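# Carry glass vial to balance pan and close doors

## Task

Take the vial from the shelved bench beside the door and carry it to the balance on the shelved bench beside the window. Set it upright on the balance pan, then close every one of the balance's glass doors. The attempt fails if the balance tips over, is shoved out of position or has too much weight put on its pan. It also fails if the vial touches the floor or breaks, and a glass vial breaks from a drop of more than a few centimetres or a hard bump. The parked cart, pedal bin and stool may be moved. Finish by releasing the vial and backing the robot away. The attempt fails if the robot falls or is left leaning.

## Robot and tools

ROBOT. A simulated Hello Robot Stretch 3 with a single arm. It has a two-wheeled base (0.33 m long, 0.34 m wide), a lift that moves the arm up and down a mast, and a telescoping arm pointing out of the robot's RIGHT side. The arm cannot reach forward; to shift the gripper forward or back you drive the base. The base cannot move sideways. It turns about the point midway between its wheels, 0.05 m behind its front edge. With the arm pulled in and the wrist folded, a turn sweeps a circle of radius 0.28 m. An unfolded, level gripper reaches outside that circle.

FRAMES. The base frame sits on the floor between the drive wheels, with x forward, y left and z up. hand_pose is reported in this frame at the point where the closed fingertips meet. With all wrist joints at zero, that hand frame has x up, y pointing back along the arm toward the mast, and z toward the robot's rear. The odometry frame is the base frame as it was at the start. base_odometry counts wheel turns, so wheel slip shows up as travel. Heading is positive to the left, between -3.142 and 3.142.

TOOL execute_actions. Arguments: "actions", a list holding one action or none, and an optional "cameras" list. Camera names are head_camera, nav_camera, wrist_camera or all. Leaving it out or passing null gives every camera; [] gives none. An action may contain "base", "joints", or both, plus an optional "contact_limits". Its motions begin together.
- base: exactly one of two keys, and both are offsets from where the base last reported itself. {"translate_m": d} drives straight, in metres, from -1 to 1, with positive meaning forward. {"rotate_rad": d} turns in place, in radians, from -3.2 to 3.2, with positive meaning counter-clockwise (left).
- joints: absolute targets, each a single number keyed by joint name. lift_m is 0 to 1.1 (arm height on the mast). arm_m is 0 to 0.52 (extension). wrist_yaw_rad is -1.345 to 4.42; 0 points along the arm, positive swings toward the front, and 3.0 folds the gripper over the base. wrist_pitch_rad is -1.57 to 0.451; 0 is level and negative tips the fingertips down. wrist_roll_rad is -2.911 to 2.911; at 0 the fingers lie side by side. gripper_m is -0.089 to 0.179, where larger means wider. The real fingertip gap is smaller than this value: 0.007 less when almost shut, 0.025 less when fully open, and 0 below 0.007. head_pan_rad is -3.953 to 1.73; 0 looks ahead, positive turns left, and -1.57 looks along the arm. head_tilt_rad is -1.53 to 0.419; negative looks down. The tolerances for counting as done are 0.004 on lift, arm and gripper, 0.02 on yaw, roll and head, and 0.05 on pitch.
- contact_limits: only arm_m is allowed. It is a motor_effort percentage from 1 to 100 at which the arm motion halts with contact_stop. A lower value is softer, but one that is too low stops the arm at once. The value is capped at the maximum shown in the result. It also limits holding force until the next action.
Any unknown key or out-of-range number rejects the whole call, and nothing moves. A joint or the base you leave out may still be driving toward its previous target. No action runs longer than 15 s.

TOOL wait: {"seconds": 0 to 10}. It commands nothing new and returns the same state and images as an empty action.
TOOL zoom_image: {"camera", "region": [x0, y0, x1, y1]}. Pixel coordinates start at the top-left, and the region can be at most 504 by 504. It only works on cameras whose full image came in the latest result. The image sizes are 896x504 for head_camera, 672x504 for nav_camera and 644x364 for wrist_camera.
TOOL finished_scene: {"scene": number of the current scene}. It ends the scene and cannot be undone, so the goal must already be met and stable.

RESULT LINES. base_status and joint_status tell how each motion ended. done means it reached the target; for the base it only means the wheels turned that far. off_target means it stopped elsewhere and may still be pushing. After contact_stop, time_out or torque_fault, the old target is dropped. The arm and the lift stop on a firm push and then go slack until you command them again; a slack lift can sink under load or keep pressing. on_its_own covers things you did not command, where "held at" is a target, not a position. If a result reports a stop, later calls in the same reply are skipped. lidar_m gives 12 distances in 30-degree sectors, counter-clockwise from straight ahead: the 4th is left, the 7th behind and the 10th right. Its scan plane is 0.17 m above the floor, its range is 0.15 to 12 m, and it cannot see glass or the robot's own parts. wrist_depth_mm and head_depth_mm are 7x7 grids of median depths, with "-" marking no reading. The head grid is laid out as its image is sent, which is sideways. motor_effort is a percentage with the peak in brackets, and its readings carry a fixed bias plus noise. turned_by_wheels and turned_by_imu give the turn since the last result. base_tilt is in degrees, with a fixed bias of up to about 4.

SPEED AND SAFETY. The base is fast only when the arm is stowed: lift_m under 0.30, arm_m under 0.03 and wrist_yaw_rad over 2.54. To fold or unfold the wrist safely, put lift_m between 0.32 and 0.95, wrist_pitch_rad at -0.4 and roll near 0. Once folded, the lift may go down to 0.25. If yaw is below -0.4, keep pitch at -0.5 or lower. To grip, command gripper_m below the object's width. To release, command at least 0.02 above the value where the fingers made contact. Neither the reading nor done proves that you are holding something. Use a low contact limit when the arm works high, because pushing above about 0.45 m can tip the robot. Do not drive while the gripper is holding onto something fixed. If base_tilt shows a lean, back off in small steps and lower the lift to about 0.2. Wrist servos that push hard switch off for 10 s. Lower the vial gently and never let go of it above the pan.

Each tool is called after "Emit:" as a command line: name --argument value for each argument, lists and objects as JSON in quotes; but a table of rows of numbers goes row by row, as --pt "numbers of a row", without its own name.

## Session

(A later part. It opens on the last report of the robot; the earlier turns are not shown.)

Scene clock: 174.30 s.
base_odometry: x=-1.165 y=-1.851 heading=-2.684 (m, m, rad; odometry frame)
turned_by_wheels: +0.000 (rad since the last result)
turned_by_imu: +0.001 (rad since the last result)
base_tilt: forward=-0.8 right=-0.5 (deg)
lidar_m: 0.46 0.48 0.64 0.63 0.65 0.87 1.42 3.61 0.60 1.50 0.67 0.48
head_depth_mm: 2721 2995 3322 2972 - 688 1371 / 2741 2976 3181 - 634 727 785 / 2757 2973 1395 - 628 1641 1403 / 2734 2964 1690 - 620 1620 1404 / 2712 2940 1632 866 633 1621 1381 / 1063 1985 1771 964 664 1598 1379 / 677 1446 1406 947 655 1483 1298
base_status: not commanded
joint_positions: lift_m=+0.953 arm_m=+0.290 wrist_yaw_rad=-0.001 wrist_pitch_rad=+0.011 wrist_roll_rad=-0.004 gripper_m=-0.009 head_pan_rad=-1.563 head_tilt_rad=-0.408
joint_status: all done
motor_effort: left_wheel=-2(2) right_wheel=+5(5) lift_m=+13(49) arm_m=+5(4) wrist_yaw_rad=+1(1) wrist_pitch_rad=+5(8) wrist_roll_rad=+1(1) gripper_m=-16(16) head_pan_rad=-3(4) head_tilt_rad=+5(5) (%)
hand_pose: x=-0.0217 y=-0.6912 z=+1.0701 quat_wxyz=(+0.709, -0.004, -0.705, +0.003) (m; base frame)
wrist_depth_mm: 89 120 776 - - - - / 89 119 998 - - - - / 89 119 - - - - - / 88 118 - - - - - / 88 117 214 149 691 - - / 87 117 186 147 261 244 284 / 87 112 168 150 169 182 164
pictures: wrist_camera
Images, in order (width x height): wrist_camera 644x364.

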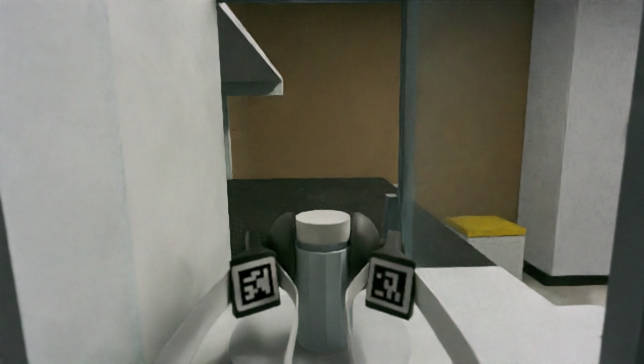

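Emit:
execute_actions --actions '[{"joints": {"gripper_m": 0.03}}]' --cameras '["wrist_camera"]'

Emit:
execute_actions --actions '[{"joints": {"gripper_m": 0.055}}]' --cameras '["wrist_camera", "head_camera"]'

Scene clock: 177.77 s.
base_odometry: x=-1.165 y=-1.851 heading=-2.684 (m, m, rad; odometry frame)
turned_by_wheels: +0.000 (rad since the last result)
turned_by_imu: +0.001 (rad since the last result)
base_tilt: forward=-0.9 right=-0.5 (deg)
lidar_m: 0.46 0.48 0.64 0.63 0.65 0.87 1.42 3.61 0.60 1.50 0.67 0.48
head_depth_mm: 2753 2993 3222 2928 - 689 1366 / 2757 2982 3179 - 633 726 784 / 2767 2975 1397 - 626 1641 1409 / 2755 2958 1689 - 621 1628 1392 / 2741 2933 1628 865 634 1622 1390 / 1055 1994 1784 966 663 1605 1372 / 675 1457 1409 951 656 1483 1305
base_status: not commanded
joint_positions: lift_m=+0.953 arm_m=+0.290 wrist_yaw_rad=-0.001 wrist_pitch_rad=+0.011 wrist_roll_rad=-0.004 gripper_m=+0.030 head_pan_rad=-1.563 head_tilt_rad=-0.408
joint_status: all done
motor_effort: left_wheel=-2(2) right_wheel=+5(4) lift_m=+13(13) arm_m=+4(4) wrist_yaw_rad=+2(1) wrist_pitch_rad=+6(6) wrist_roll_rad=+1(1) gripper_m=-1(82) head_pan_rad=-2(4) head_tilt_rad=+5(5) (%)
hand_pose: x=-0.0217 y=-0.6912 z=+1.0701 quat_wxyz=(+0.709, -0.004, -0.705, +0.003) (m; base frame)
wrist_depth_mm: 90 120 776 - - - - / 89 120 - - - - - / 89 119 - - - - - / 88 118 - - - - - / 88 117 215 149 650 - - / 88 117 186 148 261 244 284 / 87 112 168 152 169 183 164
pictures: wrist_camera
Images, in order (width x height): wrist_camera 644x364.

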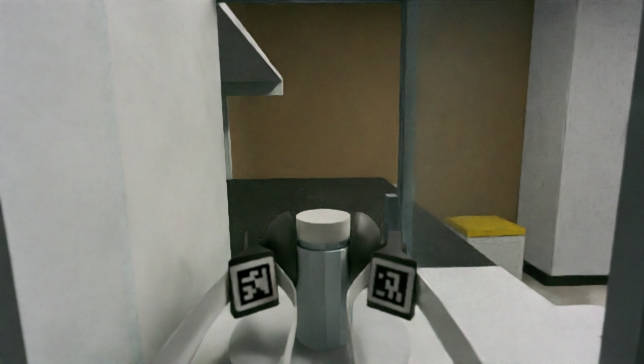

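Scene clock: 178.50 s.
base_odometry: x=-1.165 y=-1.851 heading=-2.684 (m, m, rad; odometry frame)
turned_by_wheels: +0.000 (rad since the last result)
turned_by_imu: +0.000 (rad since the last result)
base_tilt: forward=-0.8 right=-0.6 (deg)
lidar_m: 0.46 0.48 0.64 0.63 0.65 0.87 1.42 3.62 0.60 1.50 0.67 0.49
head_depth_mm: 2784 2950 3228 2963 - 690 1371 / 2767 2945 3155 - 635 730 782 / 2734 2976 1393 - 626 1631 1402 / 2737 2901 1686 - 620 1632 1400 / 2763 2936 1627 863 634 1624 1390 / 1060 2001 1791 962 664 1603 1374 / 676 1450 1412 947 654 1478 1294
base_status: not commanded
joint_positions: lift_m=+0.953 arm_m=+0.290 wrist_yaw_rad=-0.002 wrist_pitch_rad=+0.011 wrist_roll_rad=-0.004 gripper_m=+0.055 head_pan_rad=-1.563 head_tilt_rad=-0.408
joint_status: all done
motor_effort: left_wheel=-2(3) right_wheel=+5(4) lift_m=+13(13) arm_m=+4(4) wrist_yaw_rad=+2(1) wrist_pitch_rad=+6(6) wrist_roll_rad=+1(1) gripper_m=+1(87) head_pan_rad=-3(3) head_tilt_rad=+5(5) (%)
hand_pose: x=-0.0218 y=-0.6912 z=+1.0701 quat_wxyz=(+0.709, -0.004, -0.705, +0.003) (m; base frame)
wrist_depth_mm: 90 120 785 - - - - / 89 120 - - - - - / 89 119 - - - - - / 88 119 - - - - - / 88 118 214 155 688 - - / 88 117 - 154 - 251 283 / 87 108 170 153 173 182 164
pictures: head_camera (sideways: a quarter turn clockwise sets it upright), wrist_camera
Images, in order (width x height): head_camera 896x504, wrist_camera 644x364.

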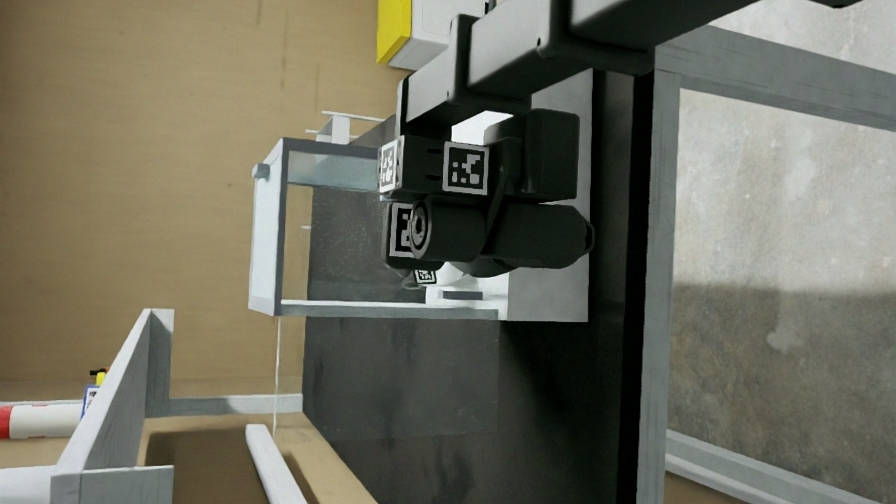

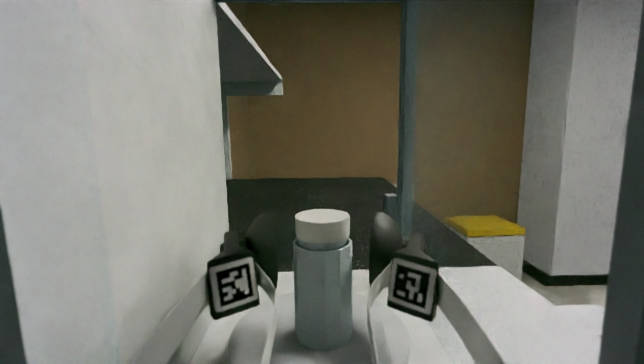

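Emit:
execute_actions --actions '[{"joints": {"lift_m": 0.958, "arm_m": 0.15}, "contact_limits": {"arm_m": 8}}]' --cameras '["wrist_camera", "head_camera"]'

Scene clock: 181.97 s.
base_odometry: x=-1.165 y=-1.851 heading=-2.684 (m, m, rad; odometry frame)
turned_by_wheels: +0.000 (rad since the last result)
turned_by_imu: +0.001 (rad since the last result)
base_tilt: forward=-0.9 right=-0.4 (deg)
lidar_m: 0.46 0.48 0.64 0.63 0.65 0.87 1.42 3.62 0.60 1.50 0.67 0.48
head_depth_mm: 2743 2981 3218 2988 - 693 1387 / 2778 2949 3196 1299 - 1639 796 / 2794 2994 1391 1175 - 1674 1406 / 2744 2972 1683 1151 - 1673 1402 / 2744 2934 1637 864 631 1622 1381 / 1062 2012 1790 965 663 1597 1374 / 675 1455 1410 951 656 1486 1296
base_status: not commanded
joint_positions: lift_m=+0.957 arm_m=+0.206 wrist_yaw_rad=-0.005 wrist_pitch_rad=+0.011 wrist_roll_rad=-0.004 gripper_m=+0.055 head_pan_rad=-1.563 head_tilt_rad=-0.408
joint_status: arm_m contact_stop (moved -0.084 of -0.140); the others done
on_its_own: arm_m is slack since a contact_stop, until your next command for it (your +0.150 is given up)
motor_effort: left_wheel=-1(2) right_wheel=+2(5) lift_m=+51(54) arm_m=-1(9) wrist_yaw_rad=+4(6) wrist_pitch_rad=+5(6) wrist_roll_rad=+1(1) gripper_m=+1(1) head_pan_rad=-4(4) head_tilt_rad=+4(5) (%)
contact_limits: arm_m 8 (drawing in: default 31, maximum 51; extending or still: default 42, maximum 69)
hand_pose: x=-0.0227 y=-0.6073 z=+1.0748 quat_wxyz=(+0.709, -0.005, -0.705, +0.002) (m; base frame)
wrist_depth_mm: 612 569 250 - - - - / 634 763 249 - - - - / 612 806 244 - - - - / 589 792 242 - - - - / 611 670 205 323 778 - - / 485 480 - 227 - 237 - / 358 354 183 192 190 189 233
pictures: head_camera (sideways: a quarter turn clockwise sets it upright), wrist_camera
Images, in order (width x height): head_camera 896x504, wrist_camera 644x364.

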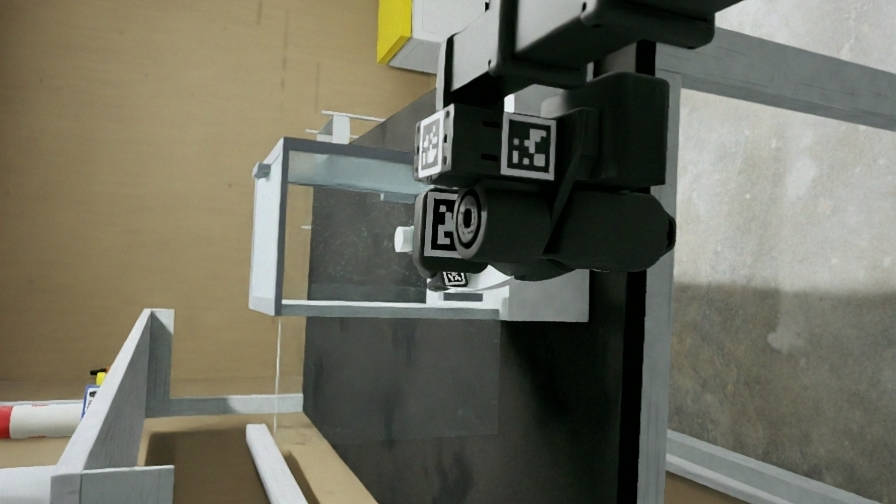

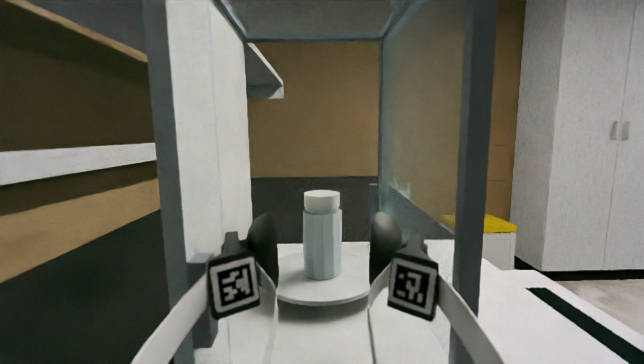

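Emit:
execute_actions --actions '[{"joints": {"gripper_m": 0.01}}]' --cameras '[]'

Emit:
execute_actions --actions '[{"joints": {"arm_m": 0.13, "lift_m": 0.946, "wrist_pitch_rad": 0.03}, "contact_limits": {"arm_m": 8}}]' --cameras '["wrist_camera", "head_camera"]'

Scene clock: 185.07 s.
base_odometry: x=-1.165 y=-1.851 heading=-2.684 (m, m, rad; odometry frame)
turned_by_wheels: +0.000 (rad since the last result)
turned_by_imu: +0.001 (rad since the last result)
base_tilt: forward=-0.7 right=-0.5 (deg)
lidar_m: 0.46 0.48 0.64 0.63 0.65 0.87 1.42 3.61 0.60 1.50 0.67 0.48
head_depth_mm: 2757 2926 3303 3023 - 693 1384 / 2732 2979 3181 1297 - 1648 795 / 2733 2934 1403 1176 - 1671 1408 / 2750 2942 1685 1147 - 1696 1405 / 2710 2930 1634 869 633 1619 1385 / 1071 2002 1776 966 665 1615 1379 / 675 1452 1414 954 655 1480 1308
base_status: not commanded
joint_positions: lift_m=+0.957 arm_m=+0.206 wrist_yaw_rad=+0.002 wrist_pitch_rad=+0.011 wrist_roll_rad=-0.004 gripper_m=+0.010 head_pan_rad=-1.563 head_tilt_rad=-0.408
joint_status: all done
on_its_own: arm_m is slack since a contact_stop, until your next command for it (your +0.150 is given up)
motor_effort: left_wheel=-1(1) right_wheel=+2(4) lift_m=+52(52) arm_m=+0(1) wrist_yaw_rad=-1(4) wrist_pitch_rad=+5(5) wrist_roll_rad=+1(1) gripper_m=-1(91) head_pan_rad=-3(3) head_tilt_rad=+5(4) (%)
hand_pose: x=-0.0210 y=-0.6074 z=+1.0748 quat_wxyz=(+0.709, -0.003, -0.705, +0.004) (m; base frame)
wrist_depth_mm: 615 563 240 - - - - / 629 810 238 - - - - / 607 800 233 - - - - / 576 799 232 - - - - / 610 729 199 724 523 - - / 485 475 167 227 265 236 - / 358 356 175 193 191 181 234
pictures: none
No camera images: the call's "cameras" was empty. Leave "cameras" out to get every camera's image.

Scene clock: 186.83 s.
base_odometry: x=-1.165 y=-1.851 heading=-2.684 (m, m, rad; odometry frame)
turned_by_wheels: +0.000 (rad since the last result)
turned_by_imu: +0.000 (rad since the last result)
base_tilt: forward=-0.8 right=-0.5 (deg)
lidar_m: 0.46 0.47 0.64 0.63 0.65 0.87 1.42 3.60 0.60 1.50 0.67 0.48
head_depth_mm: 2789 2972 3166 2990 - - 1346 / 2748 2989 3207 1100 - - 798 / 2746 2948 1396 756 - - 1368 / 2733 2952 1694 695 - - 1365 / 2744 2935 1635 866 633 1620 1382 / 1069 1987 1773 966 664 1611 1376 / 676 1453 1410 952 655 1529 1300
base_status: not commanded
joint_positions: lift_m=+0.947 arm_m=+0.130 wrist_yaw_rad=+0.002 wrist_pitch_rad=+0.011 wrist_roll_rad=-0.004 gripper_m=+0.010 head_pan_rad=-1.563 head_tilt_rad=-0.408
joint_status: all done
motor_effort: left_wheel=-1(1) right_wheel=+3(3) lift_m=+14(48) arm_m=-4(5) wrist_yaw_rad=-2(1) wrist_pitch_rad=+5(7) wrist_roll_rad=+1(1) gripper_m=+1(1) head_pan_rad=-4(3) head_tilt_rad=+4(4) (%)
contact_limits: arm_m 8 (drawing in: default 31, maximum 51; extending or still: default 42, maximum 69)
hand_pose: x=-0.0210 y=-0.5318 z=+1.0643 quat_wxyz=(+0.709, -0.003, -0.705, +0.004) (m; base frame)
wrist_depth_mm: 604 700 337 - - - - / 615 951 332 - - - - / 611 873 328 - - - - / 605 916 - - - - - / 602 697 319 313 350 - - / 458 459 420 224 233 232 - / 342 337 226 227 229 232 237
pictures: head_camera (sideways: a quarter turn clockwise sets it upright), wrist_camera
Images, in order (width x height): head_camera 896x504, wrist_camera 644x364.

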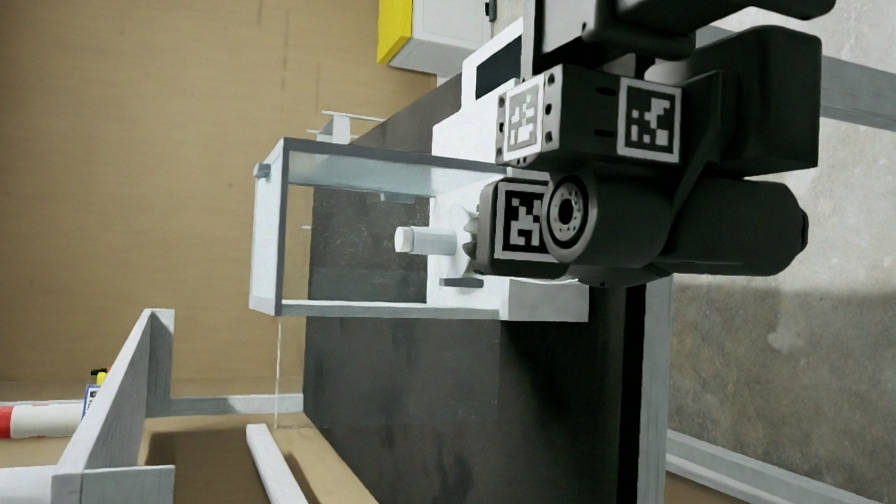

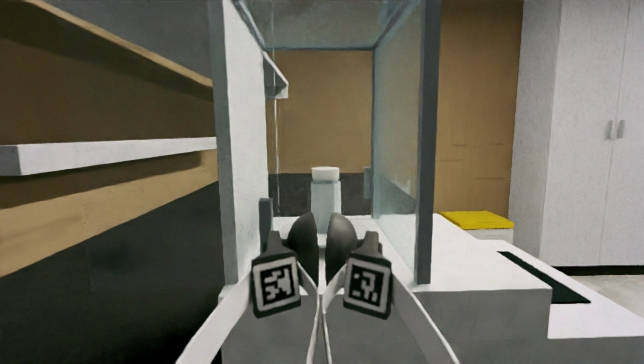

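Emit:
execute_actions --actions '[{"base": {"translate_m": -0.017}, "joints": {"gripper_m": 0.165}}]' --cameras '["wrist_camera"]'

Emit:
execute_actions --actions '[{"joints": {"arm_m": 0.185}, "contact_limits": {"arm_m": 8}}]' --cameras '["wrist_camera", "head_camera"]'

Scene clock: 192.90 s.
base_odometry: x=-1.150 y=-1.844 heading=-2.684 (m, m, rad; odometry frame)
turned_by_wheels: +0.000 (rad since the last result)
turned_by_imu: +0.001 (rad since the last result)
base_tilt: forward=-0.7 right=-0.5 (deg)
lidar_m: 0.48 0.49 0.66 0.63 0.65 0.87 1.40 3.60 0.59 1.57 0.69 0.50
head_depth_mm: 2759 2963 3286 2958 - - 1377 / 2746 3000 3168 1108 - - 780 / 2730 2951 1411 756 - - 1368 / 2728 2932 1682 703 - - 1362 / 2726 2953 1644 787 620 1613 1383 / 1748 2092 1799 969 664 1606 1379 / 714 1605 1443 952 654 1537 1318
base_status: done
joint_positions: lift_m=+0.947 arm_m=+0.130 wrist_yaw_rad=+0.002 wrist_pitch_rad=+0.011 wrist_roll_rad=-0.004 gripper_m=+0.165 head_pan_rad=-1.563 head_tilt_rad=-0.408
joint_status: all done
motor_effort: left_wheel=-1(4) right_wheel=+3(3) lift_m=+14(14) arm_m=-5(4) wrist_yaw_rad=-1(2) wrist_pitch_rad=+5(5) wrist_roll_rad=+1(1) gripper_m=+0(96) head_pan_rad=-3(3) head_tilt_rad=+4(4) (%)
hand_pose: x=-0.0210 y=-0.5318 z=+1.0643 quat_wxyz=(+0.709, -0.003, -0.705, +0.004) (m; base frame)
wrist_depth_mm: 630 706 296 - - - - / 644 967 294 - - - - / 634 904 292 - - - - / 631 958 342 979 - - - / 625 770 284 310 351 - - / 461 439 238 235 233 231 - / 322 336 227 229 231 233 237
pictures: wrist_camera
Images, in order (width x height): wrist_camera 644x364.

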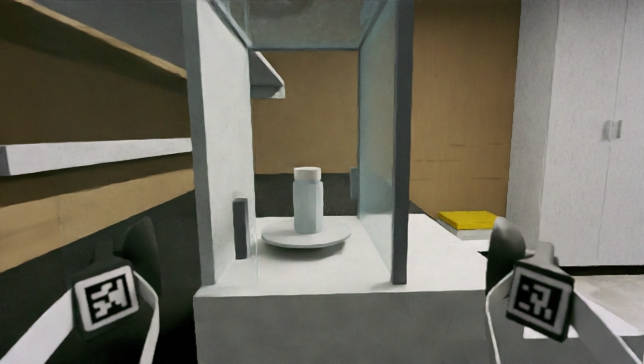

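Scene clock: 194.47 s.
base_odometry: x=-1.150 y=-1.844 heading=-2.684 (m, m, rad; odometry frame)
turned_by_wheels: +0.000 (rad since the last result)
turned_by_imu: +0.000 (rad since the last result)
base_tilt: forward=-0.9 right=-0.5 (deg)
lidar_m: 0.48 0.49 0.66 0.63 0.65 0.87 1.40 3.61 0.59 1.57 0.68 0.50
head_depth_mm: 2763 2989 3234 2988 - 689 1427 / 2792 3002 3137 1197 - 720 773 / 2733 2958 1530 1094 - 1637 1419 / 2707 2949 1678 800 - 1630 1395 / 2707 2953 1653 791 625 1607 1392 / 1739 2081 1779 971 663 1602 1388 / 786 1587 1441 955 655 1524 1330
base_status: not commanded
joint_positions: lift_m=+0.947 arm_m=+0.184 wrist_yaw_rad=+0.002 wrist_pitch_rad=+0.011 wrist_roll_rad=-0.004 gripper_m=+0.165 head_pan_rad=-1.563 head_tilt_rad=-0.408
joint_status: arm_m contact_stop (moved +0.054 of +0.055)
on_its_own: arm_m is slack since a contact_stop, until your next command for it
motor_effort: left_wheel=-1(1) right_wheel=+4(3) lift_m=+14(14) arm_m=+0(8) wrist_yaw_rad=-2(2) wrist_pitch_rad=+5(5) wrist_roll_rad=+1(1) gripper_m=-2(1) head_pan_rad=-3(4) head_tilt_rad=+5(4) (%)
contact_limits: arm_m 8 (drawing in: default 31, maximum 51; extending or still: default 42, maximum 69)
hand_pose: x=-0.0209 y=-0.5859 z=+1.0642 quat_wxyz=(+0.709, -0.003, -0.705, +0.004) (m; base frame)
wrist_depth_mm: 638 590 305 - - - - / 643 782 299 - - - - / 628 773 299 - - - - / 634 825 296 - - - - / 625 696 284 267 318 - - / 459 183 220 235 218 232 - / 324 314 177 175 173 174 201
pictures: head_camera (sideways: a quarter turn clockwise sets it upright), wrist_camera
Images, in order (width x height): head_camera 896x504, wrist_camera 644x364.

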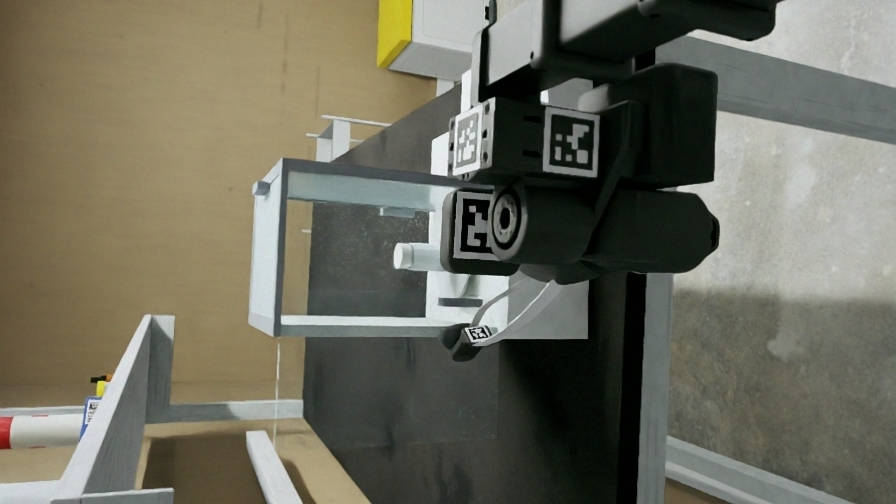

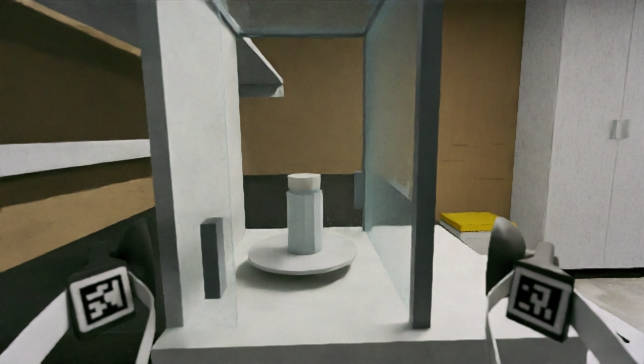

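Emit:
execute_actions --actions '[]'

Scene clock: 197.67 s.
base_odometry: x=-1.150 y=-1.844 heading=-2.684 (m, m, rad; odometry frame)
turned_by_wheels: +0.000 (rad since the last result)
turned_by_imu: +0.001 (rad since the last result)
base_tilt: forward=-0.8 right=-0.4 (deg)
lidar_m: 0.48 0.49 0.66 0.63 0.65 0.87 1.40 3.60 0.59 1.57 0.68 0.50
head_depth_mm: 2776 2971 3237 3000 - 689 1410 / 2770 2983 3188 1196 - 722 771 / 2740 3010 1540 1094 - 1640 1402 / 2737 2937 1690 801 - 1635 1399 / 2770 2984 1637 789 623 1615 1387 / 1735 2087 1801 966 663 1610 1379 / 787 1589 1450 949 656 1536 1323
base_status: not commanded
joint_positions: lift_m=+0.947 arm_m=+0.184 wrist_yaw_rad=+0.002 wrist_pitch_rad=+0.011 wrist_roll_rad=-0.004 gripper_m=+0.165 head_pan_rad=-1.563 head_tilt_rad=-0.408
joint_status: arm_m contact_stop (moved +0.054 of +0.055)
on_its_own: arm_m is slack since a contact_stop, until your next command for it
motor_effort: left_wheel=-1(1) right_wheel=+4(3) lift_m=+14(14) arm_m=+0(8) wrist_yaw_rad=-2(2) wrist_pitch_rad=+6(5) wrist_roll_rad=+1(1) gripper_m=-1(1) head_pan_rad=-3(4) head_tilt_rad=+4(4) (%)
contact_limits: arm_m 8 (drawing in: default 31, maximum 51; extending or still: default 42, maximum 69)
hand_pose: x=-0.0209 y=-0.5859 z=+1.0642 quat_wxyz=(+0.709, -0.003, -0.705, +0.004) (m; base frame)
wrist_depth_mm: 642 590 305 - - - - / 649 779 300 - - - - / 627 766 300 - - - - / 629 836 294 - - - - / 624 700 282 265 320 - - / 464 183 219 233 217 231 - / 322 315 176 175 173 174 201
pictures: head_camera (sideways: a quarter turn clockwise sets it upright), nav_camera (sideways: a quarter turn counterclockwise sets it upright), wrist_camera
Images, in order (width x height): head_camera 896x504, nav_camera 672x504, wrist_camera 644x364.

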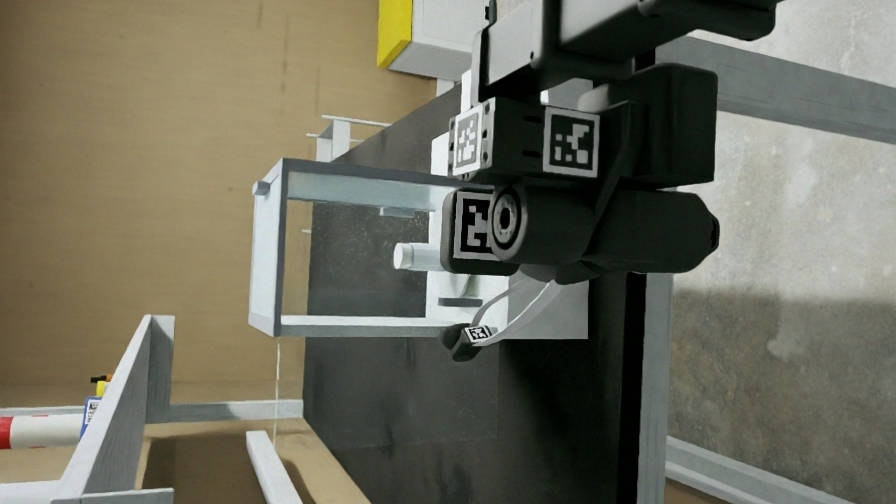

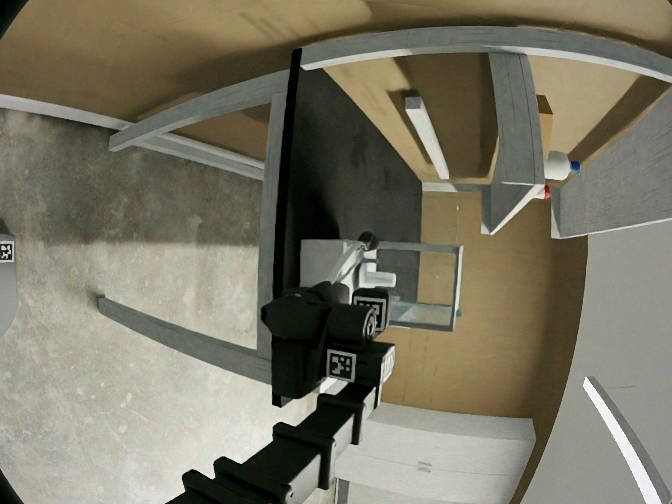

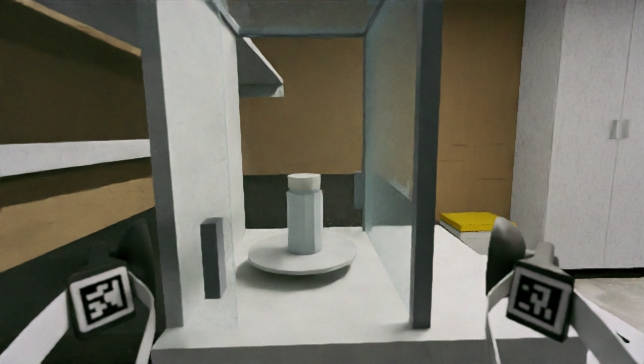

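Emit:
execute_actions --actions '[{"joints": {"arm_m": 0.182}, "contact_limits": {"arm_m": 10}}]' --cameras '[]'

Emit:
execute_actions --actions '[{"base": {"translate_m": -0.05}, "joints": {"arm_m": 0.182}, "contact_limits": {"arm_m": 10}}]' --cameras '["wrist_camera"]'

Scene clock: 199.17 s.
base_odometry: x=-1.150 y=-1.844 heading=-2.684 (m, m, rad; odometry frame)
turned_by_wheels: +0.000 (rad since the last result)
turned_by_imu: +0.000 (rad since the last result)
base_tilt: forward=-0.8 right=-0.5 (deg)
lidar_m: 0.48 0.49 0.66 0.63 0.65 0.87 1.40 3.60 0.59 1.57 0.68 0.50
head_depth_mm: 2760 2971 3258 2976 - 688 1400 / 2767 2969 3144 1194 - 720 772 / 2740 3018 1536 785 - 1648 1404 / 2745 2940 1679 799 - 1625 1403 / 2728 2918 1632 816 623 1618 1385 / 1749 2095 1779 962 663 1606 1375 / 793 1599 1429 948 654 1523 1329
base_status: not commanded
joint_positions: lift_m=+0.947 arm_m=+0.182 wrist_yaw_rad=+0.002 wrist_pitch_rad=+0.011 wrist_roll_rad=-0.004 gripper_m=+0.165 head_pan_rad=-1.563 head_tilt_rad=-0.408
joint_status: all done
motor_effort: left_wheel=-1(1) right_wheel=+3(3) lift_m=+14(14) arm_m=-5(4) wrist_yaw_rad=-1(2) wrist_pitch_rad=+5(5) wrist_roll_rad=+1(1) gripper_m=+0(0) head_pan_rad=-3(3) head_tilt_rad=+4(5) (%)
contact_limits: arm_m 10 (drawing in: default 31, maximum 51; extending or still: default 42, maximum 69)
hand_pose: x=-0.0209 y=-0.5837 z=+1.0642 quat_wxyz=(+0.709, -0.003, -0.705, +0.004) (m; base frame)
wrist_depth_mm: 638 593 306 - - - - / 653 792 303 - - - - / 631 769 298 - - - - / 624 851 296 - - - - / 632 655 281 269 317 - - / 479 185 220 235 218 231 - / 324 322 176 175 175 176 216
pictures: none
No camera images: the call's "cameras" was empty. Leave "cameras" out to get every camera's image.

Scene clock: 201.10 s.
base_odometry: x=-1.105 y=-1.821 heading=-2.684 (m, m, rad; odometry frame)
turned_by_wheels: +0.000 (rad since the last result)
turned_by_imu: +0.000 (rad since the last result)
base_tilt: forward=-0.9 right=-0.4 (deg)
lidar_m: 0.53 0.54 0.66 0.63 0.65 0.87 1.35 3.97 0.58 0.58 0.71 0.56
head_depth_mm: 2758 2956 3228 2952 - 1743 1425 / 2766 3003 3218 3401 - 709 1307 / 2771 2947 3082 1165 - 1640 1326 / 2747 2940 1514 793 - 1636 1403 / 2668 2962 1836 678 620 1614 1386 / 2684 2581 1310 848 633 1605 1390 / 1042 1663 1570 953 653 1566 1370
base_status: done
joint_positions: lift_m=+0.947 arm_m=+0.182 wrist_yaw_rad=+0.005 wrist_pitch_rad=+0.011 wrist_roll_rad=-0.004 gripper_m=+0.165 head_pan_rad=-1.563 head_tilt_rad=-0.408
joint_status: all done
motor_effort: left_wheel=+0(5) right_wheel=+1(2) lift_m=+14(14) arm_m=-4(4) wrist_yaw_rad=-5(5) wrist_pitch_rad=+5(5) wrist_roll_rad=+1(1) gripper_m=-1(2) head_pan_rad=-3(3) head_tilt_rad=+4(4) (%)
contact_limits: arm_m 10 (drawing in: default 31, maximum 51; extending or still: default 42, maximum 69)
hand_pose: x=-0.0202 y=-0.5837 z=+1.0642 quat_wxyz=(+0.709, -0.002, -0.705, +0.005) (m; base frame)
wrist_depth_mm: 179 235 - - - - - / 401 234 - - - - - / 561 233 - - - - - / 631 232 - - - - - / 622 200 261 353 754 - - / 456 209 235 235 232 308 - / 309 175 175 176 177 212 -
pictures: wrist_camera
Images, in order (width x height): wrist_camera 644x364.

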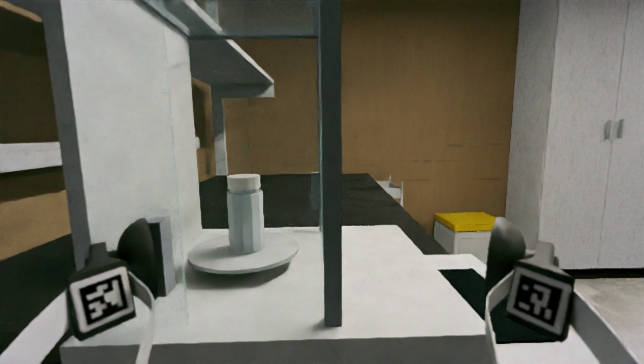

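Emit:
execute_actions --actions '[{"base": {"translate_m": -0.06}, "joints": {"arm_m": 0.184}, "contact_limits": {"arm_m": 10}}]' --cameras '["wrist_camera"]'

Scene clock: 204.17 s.
base_odometry: x=-1.051 y=-1.795 heading=-2.684 (m, m, rad; odometry frame)
turned_by_wheels: +0.000 (rad since the last result)
turned_by_imu: +0.001 (rad since the last result)
base_tilt: forward=-1.1 right=-0.4 (deg)
lidar_m: 0.59 0.61 0.66 0.63 0.65 0.87 1.29 3.68 2.82 0.57 0.75 0.62
head_depth_mm: 2763 2986 3209 2957 - 1756 1415 / 2770 2948 3260 3345 - 1656 1418 / 2770 2940 3109 1219 - 697 768 / 2750 2960 1877 1149 - 1625 1400 / 2738 2908 1632 685 620 1612 1386 / 2722 2604 1591 681 618 1606 1379 / 1685 1841 1279 843 628 1591 1372
base_status: done
joint_positions: lift_m=+0.947 arm_m=+0.184 wrist_yaw_rad=+0.008 wrist_pitch_rad=+0.011 wrist_roll_rad=-0.004 gripper_m=+0.165 head_pan_rad=-1.563 head_tilt_rad=-0.408
joint_status: all done
motor_effort: left_wheel=+0(4) right_wheel=+2(2) lift_m=+14(14) arm_m=+4(7) wrist_yaw_rad=-7(8) wrist_pitch_rad=+5(5) wrist_roll_rad=+1(1) gripper_m=-2(3) head_pan_rad=-3(4) head_tilt_rad=+4(4) (%)
contact_limits: arm_m 10 (drawing in: default 31, maximum 51; extending or still: default 42, maximum 69)
hand_pose: x=-0.0194 y=-0.5852 z=+1.0642 quat_wxyz=(+0.709, -0.001, -0.705, +0.006) (m; base frame)
wrist_depth_mm: 239 591 327 - - - - / 238 - - - - - - / 238 344 - - - - - / 236 318 - - - - - / 235 260 297 355 - - - / 224 210 221 235 309 - - / 173 176 175 177 231 - -
pictures: wrist_camera
Images, in order (width x height): wrist_camera 644x364.

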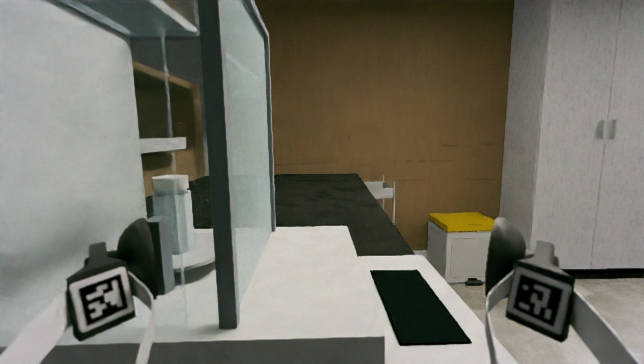

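Emit:
execute_actions --actions '[{"base": {"translate_m": -0.012}, "joints": {"arm_m": 0.184}, "contact_limits": {"arm_m": 10}}]' --cameras '["wrist_camera"]'

Scene clock: 206.37 s.
base_odometry: x=-1.040 y=-1.790 heading=-2.684 (m, m, rad; odometry frame)
turned_by_wheels: +0.000 (rad since the last result)
turned_by_imu: +0.000 (rad since the last result)
base_tilt: forward=-0.9 right=-0.6 (deg)
lidar_m: 0.60 0.62 0.66 0.63 0.65 0.87 1.28 3.46 2.82 0.56 0.76 0.63
head_depth_mm: 2793 3012 3231 2990 - 1755 1416 / 2784 2973 3211 3347 - 1658 1416 / 2760 2982 3085 1276 - 700 795 / 2778 2941 1900 1144 - 1623 1365 / 2743 2930 1641 731 621 1614 1382 / 2697 2651 1782 672 620 1611 1378 / 1737 1882 650 674 625 1642 1367
base_status: done
joint_positions: lift_m=+0.947 arm_m=+0.184 wrist_yaw_rad=+0.008 wrist_pitch_rad=+0.011 wrist_roll_rad=-0.004 gripper_m=+0.165 head_pan_rad=-1.563 head_tilt_rad=-0.408
joint_status: all done
motor_effort: left_wheel=+0(3) right_wheel=+2(4) lift_m=+14(14) arm_m=+4(4) wrist_yaw_rad=-7(7) wrist_pitch_rad=+5(5) wrist_roll_rad=+1(1) gripper_m=-2(1) head_pan_rad=-4(3) head_tilt_rad=+4(4) (%)
contact_limits: arm_m 10 (drawing in: default 31, maximum 51; extending or still: default 42, maximum 69)
hand_pose: x=-0.0194 y=-0.5852 z=+1.0642 quat_wxyz=(+0.709, -0.001, -0.705, +0.006) (m; base frame)
wrist_depth_mm: 255 592 - - - - - / 253 - - - - - - / 251 - - - - - - / 251 317 - - - - - / 252 273 324 613 - - - / 232 209 221 235 315 - - / 174 176 176 178 232 - -
pictures: wrist_camera
Images, in order (width x height): wrist_camera 644x364.

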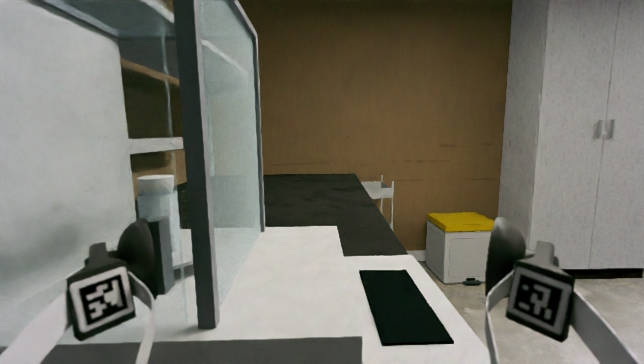

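Emit:
zoom_image --camera "wrist_camera" --region '[100, 180, 260, 340]'

Emit:
execute_actions --actions '[{"base": {"translate_m": -0.005}, "joints": {"arm_m": 0.184}, "contact_limits": {"arm_m": 10}}]' --cameras '["wrist_camera"]'

Region (100, 180, 260, 340) of wrist_camera's 644x364 image, scaled by 3.150.

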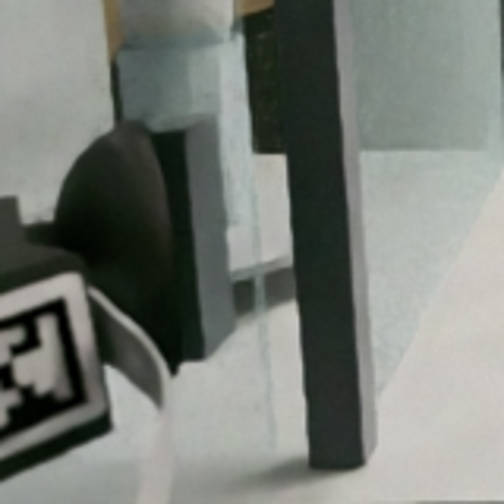

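Scene clock: 208.37 s.
base_odometry: x=-1.036 y=-1.787 heading=-2.684 (m, m, rad; odometry frame)
turned_by_wheels: +0.000 (rad since the last result)
turned_by_imu: +0.000 (rad since the last result)
base_tilt: forward=-0.8 right=-0.5 (deg)
lidar_m: 0.61 0.62 0.66 0.63 0.65 0.86 1.27 3.48 2.82 0.56 0.76 0.64
head_depth_mm: 2749 2996 3229 2964 - 1761 1427 / 2779 2967 3151 3361 - 1643 1425 / 2747 2981 3121 1267 - 699 793 / 2729 2974 1895 1146 - 1629 1353 / 2713 2930 1625 753 622 1614 1389 / 2690 2673 1783 678 620 1617 1381 / 1735 1894 621 689 623 1642 1371
base_status: done
joint_positions: lift_m=+0.947 arm_m=+0.184 wrist_yaw_rad=+0.008 wrist_pitch_rad=+0.011 wrist_roll_rad=-0.004 gripper_m=+0.165 head_pan_rad=-1.563 head_tilt_rad=-0.408
joint_status: all done
motor_effort: left_wheel=+0(3) right_wheel=+1(0) lift_m=+14(14) arm_m=+4(3) wrist_yaw_rad=-8(7) wrist_pitch_rad=+5(5) wrist_roll_rad=+1(1) gripper_m=-1(1) head_pan_rad=-3(4) head_tilt_rad=+4(5) (%)
contact_limits: arm_m 10 (drawing in: default 31, maximum 51; extending or still: default 42, maximum 69)
hand_pose: x=-0.0194 y=-0.5852 z=+1.0642 quat_wxyz=(+0.709, -0.001, -0.705, +0.006) (m; base frame)
wrist_depth_mm: 260 590 - - - - - / 260 - - - - - - / 258 - - - - - - / 257 323 - - - - - / 257 305 325 614 - - - / 237 209 221 251 333 - - / 174 176 176 178 232 - -
pictures: wrist_camera
Images, in order (width x height): wrist_camera 644x364.

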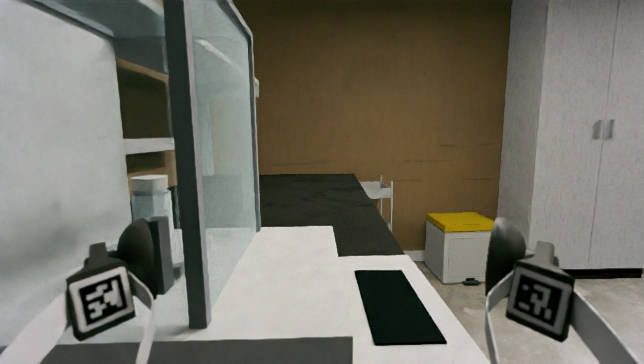

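Emit:
execute_actions --actions '[{"base": {"translate_m": -0.004}, "joints": {"arm_m": 0.184}, "contact_limits": {"arm_m": 10}}]' --cameras '["wrist_camera"]'

Emit:
zoom_image --camera "wrist_camera" --region '[100, 180, 260, 340]'

Scene clock: 210.23 s.
base_odometry: x=-1.032 y=-1.786 heading=-2.684 (m, m, rad; odometry frame)
turned_by_wheels: +0.000 (rad since the last result)
turned_by_imu: +0.000 (rad since the last result)
base_tilt: forward=-0.9 right=-0.5 (deg)
lidar_m: 0.61 0.63 0.66 0.63 0.65 0.87 1.27 3.46 2.82 0.56 0.77 0.64
head_depth_mm: 2788 2992 3219 3017 - 1754 1429 / 2769 2977 3234 3356 - 1642 1426 / 2758 2980 3144 2027 - 710 1301 / 2783 2942 1892 1150 - 1624 1358 / 2726 2973 1457 712 620 1625 1390 / 2698 2726 1779 678 618 1603 1380 / 1727 1854 630 671 623 1626 1366
base_status: done
joint_positions: lift_m=+0.947 arm_m=+0.184 wrist_yaw_rad=+0.008 wrist_pitch_rad=+0.011 wrist_roll_rad=-0.004 gripper_m=+0.165 head_pan_rad=-1.563 head_tilt_rad=-0.408
joint_status: all done
motor_effort: left_wheel=+0(3) right_wheel=+1(0) lift_m=+14(14) arm_m=+4(4) wrist_yaw_rad=-7(7) wrist_pitch_rad=+5(5) wrist_roll_rad=+1(1) gripper_m=-1(1) head_pan_rad=-3(4) head_tilt_rad=+4(4) (%)
contact_limits: arm_m 10 (drawing in: default 31, maximum 51; extending or still: default 42, maximum 69)
hand_pose: x=-0.0194 y=-0.5852 z=+1.0642 quat_wxyz=(+0.709, -0.001, -0.705, +0.006) (m; base frame)
wrist_depth_mm: 266 584 - - - - - / 266 335 - - - - - / 265 956 - - - - - / 262 312 - - - - - / 262 254 359 615 - - - / 238 210 235 251 332 - - / 174 176 176 185 232 - -
pictures: wrist_camera
Images, in order (width x height): wrist_camera 644x364.

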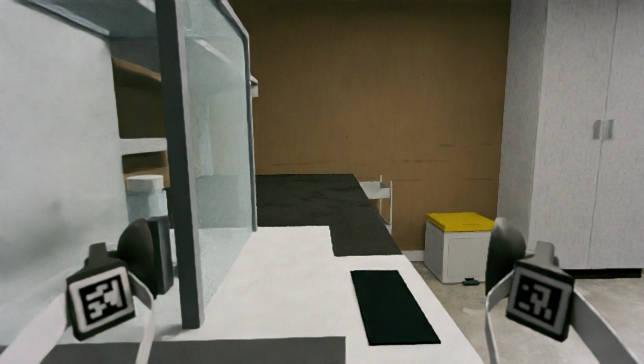

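Region (100, 180, 260, 340) of wrist_camera's 644x364 image, scaled by 3.150.

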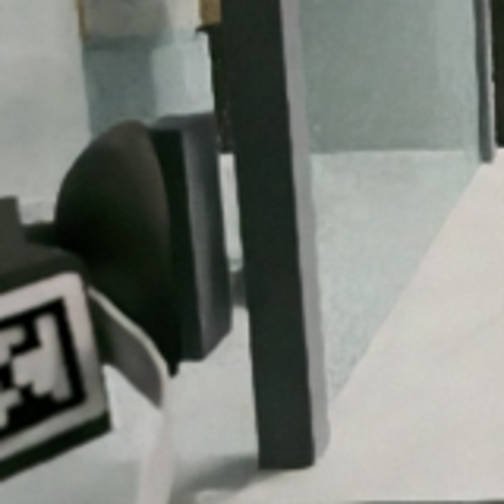

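Emit:
execute_actions --actions '[{"base": {"translate_m": -0.003}, "joints": {"arm_m": 0.184}, "contact_limits": {"arm_m": 10}}]' --cameras '["wrist_camera"]'

Emit:
zoom_image --camera "wrist_camera" --region '[100, 180, 260, 340]'

Scene clock: 212.00 s.
base_odometry: x=-1.030 y=-1.784 heading=-2.684 (m, m, rad; odometry frame)
turned_by_wheels: +0.000 (rad since the last result)
turned_by_imu: +0.000 (rad since the last result)
base_tilt: forward=-0.8 right=-0.5 (deg)
lidar_m: 0.61 0.63 0.66 0.63 0.65 0.87 1.27 3.49 2.82 0.56 0.77 0.64
head_depth_mm: 2800 2994 3205 2938 - 1748 1428 / 2767 2977 3184 3413 - 1658 1420 / 2748 2962 3097 2047 - 708 1304 / 2761 2929 1882 1144 - 1627 1356 / 2758 2943 1645 714 622 1620 1392 / 2714 2723 1786 676 619 1602 1378 / 1741 1843 600 662 624 1652 1369
base_status: done
joint_positions: lift_m=+0.947 arm_m=+0.184 wrist_yaw_rad=+0.008 wrist_pitch_rad=+0.011 wrist_roll_rad=-0.004 gripper_m=+0.165 head_pan_rad=-1.563 head_tilt_rad=-0.408
joint_status: all done
motor_effort: left_wheel=+0(3) right_wheel=+1(1) lift_m=+14(14) arm_m=+4(4) wrist_yaw_rad=-7(7) wrist_pitch_rad=+5(5) wrist_roll_rad=+1(1) gripper_m=-1(1) head_pan_rad=-4(3) head_tilt_rad=+4(5) (%)
contact_limits: arm_m 10 (drawing in: default 31, maximum 51; extending or still: default 42, maximum 69)
hand_pose: x=-0.0194 y=-0.5852 z=+1.0642 quat_wxyz=(+0.709, -0.001, -0.705, +0.006) (m; base frame)
wrist_depth_mm: 268 598 - - - - - / 268 - - - - - - / 269 336 - - - - - / 267 317 - - - - - / 265 255 359 612 - - - / 242 181 236 252 335 - - / 174 177 177 184 231 - -
pictures: wrist_camera
Images, in order (width x height): wrist_camera 644x364.

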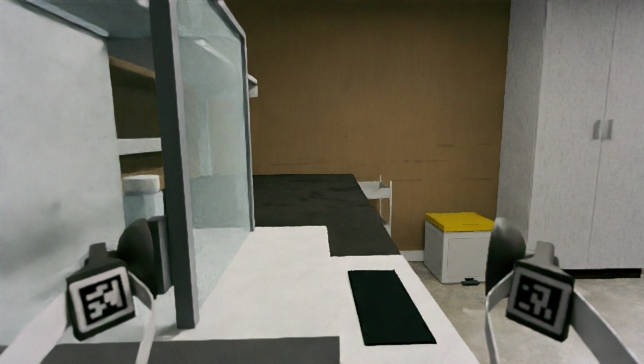

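Region (100, 180, 260, 340) of wrist_camera's 644x364 image, scaled by 3.150.

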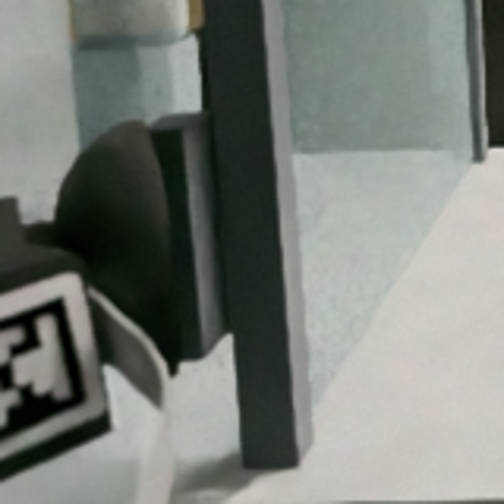

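Emit:
execute_actions --actions '[{"base": {"translate_m": -0.003}, "joints": {"arm_m": 0.184}, "contact_limits": {"arm_m": 10}}]' --cameras '["wrist_camera"]'

Emit:
zoom_image --camera "wrist_camera" --region '[100, 180, 260, 340]'

Scene clock: 213.67 s.
base_odometry: x=-1.027 y=-1.783 heading=-2.684 (m, m, rad; odometry frame)
turned_by_wheels: +0.000 (rad since the last result)
turned_by_imu: +0.000 (rad since the last result)
base_tilt: forward=-0.9 right=-0.4 (deg)
lidar_m: 0.62 0.63 0.66 0.63 0.65 0.87 1.27 3.45 2.81 0.56 0.77 0.64
head_depth_mm: 2760 3020 3263 2928 - 1759 1430 / 2753 2958 3199 3341 - 1665 1424 / 2787 2967 3173 2017 - 711 1300 / 2735 2918 1896 1146 - 1641 1323 / 2772 2966 1635 733 622 1616 1391 / 2689 2698 1776 674 619 1611 1378 / 1746 1850 607 667 615 1640 1371
base_status: done
joint_positions: lift_m=+0.947 arm_m=+0.184 wrist_yaw_rad=+0.008 wrist_pitch_rad=+0.011 wrist_roll_rad=-0.004 gripper_m=+0.165 head_pan_rad=-1.563 head_tilt_rad=-0.408
joint_status: all done
motor_effort: left_wheel=+0(2) right_wheel=+0(3) lift_m=+14(14) arm_m=+5(4) wrist_yaw_rad=-7(7) wrist_pitch_rad=+5(5) wrist_roll_rad=+1(1) gripper_m=-1(2) head_pan_rad=-3(3) head_tilt_rad=+4(5) (%)
contact_limits: arm_m 10 (drawing in: default 31, maximum 51; extending or still: default 42, maximum 69)
hand_pose: x=-0.0194 y=-0.5852 z=+1.0642 quat_wxyz=(+0.709, -0.001, -0.705, +0.006) (m; base frame)
wrist_depth_mm: 273 594 - - - - - / 273 - - - - - - / 271 343 - - - - - / 270 262 - - - - - / 268 178 358 610 - - - / 242 181 236 273 337 - - / 175 177 177 185 233 - -
pictures: wrist_camera
Images, in order (width x height): wrist_camera 644x364.

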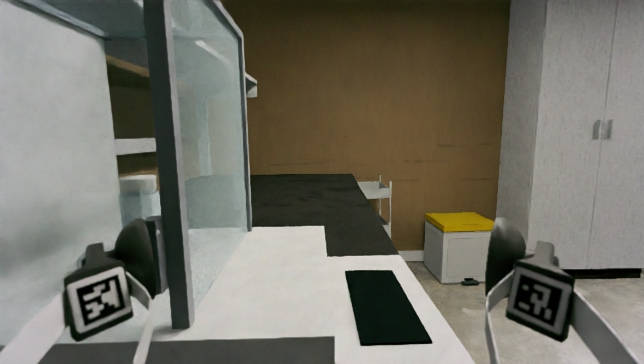

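Region (100, 180, 260, 340) of wrist_camera's 644x364 image, scaled by 3.150.

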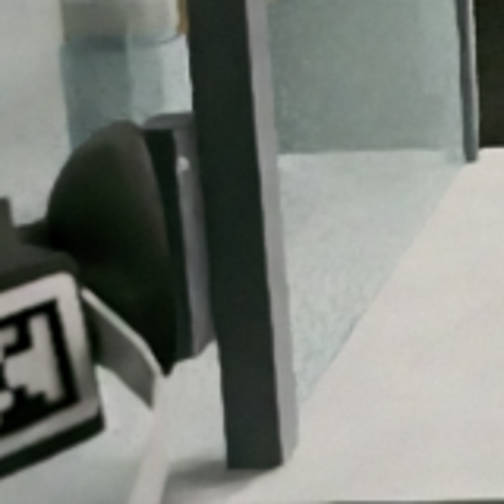

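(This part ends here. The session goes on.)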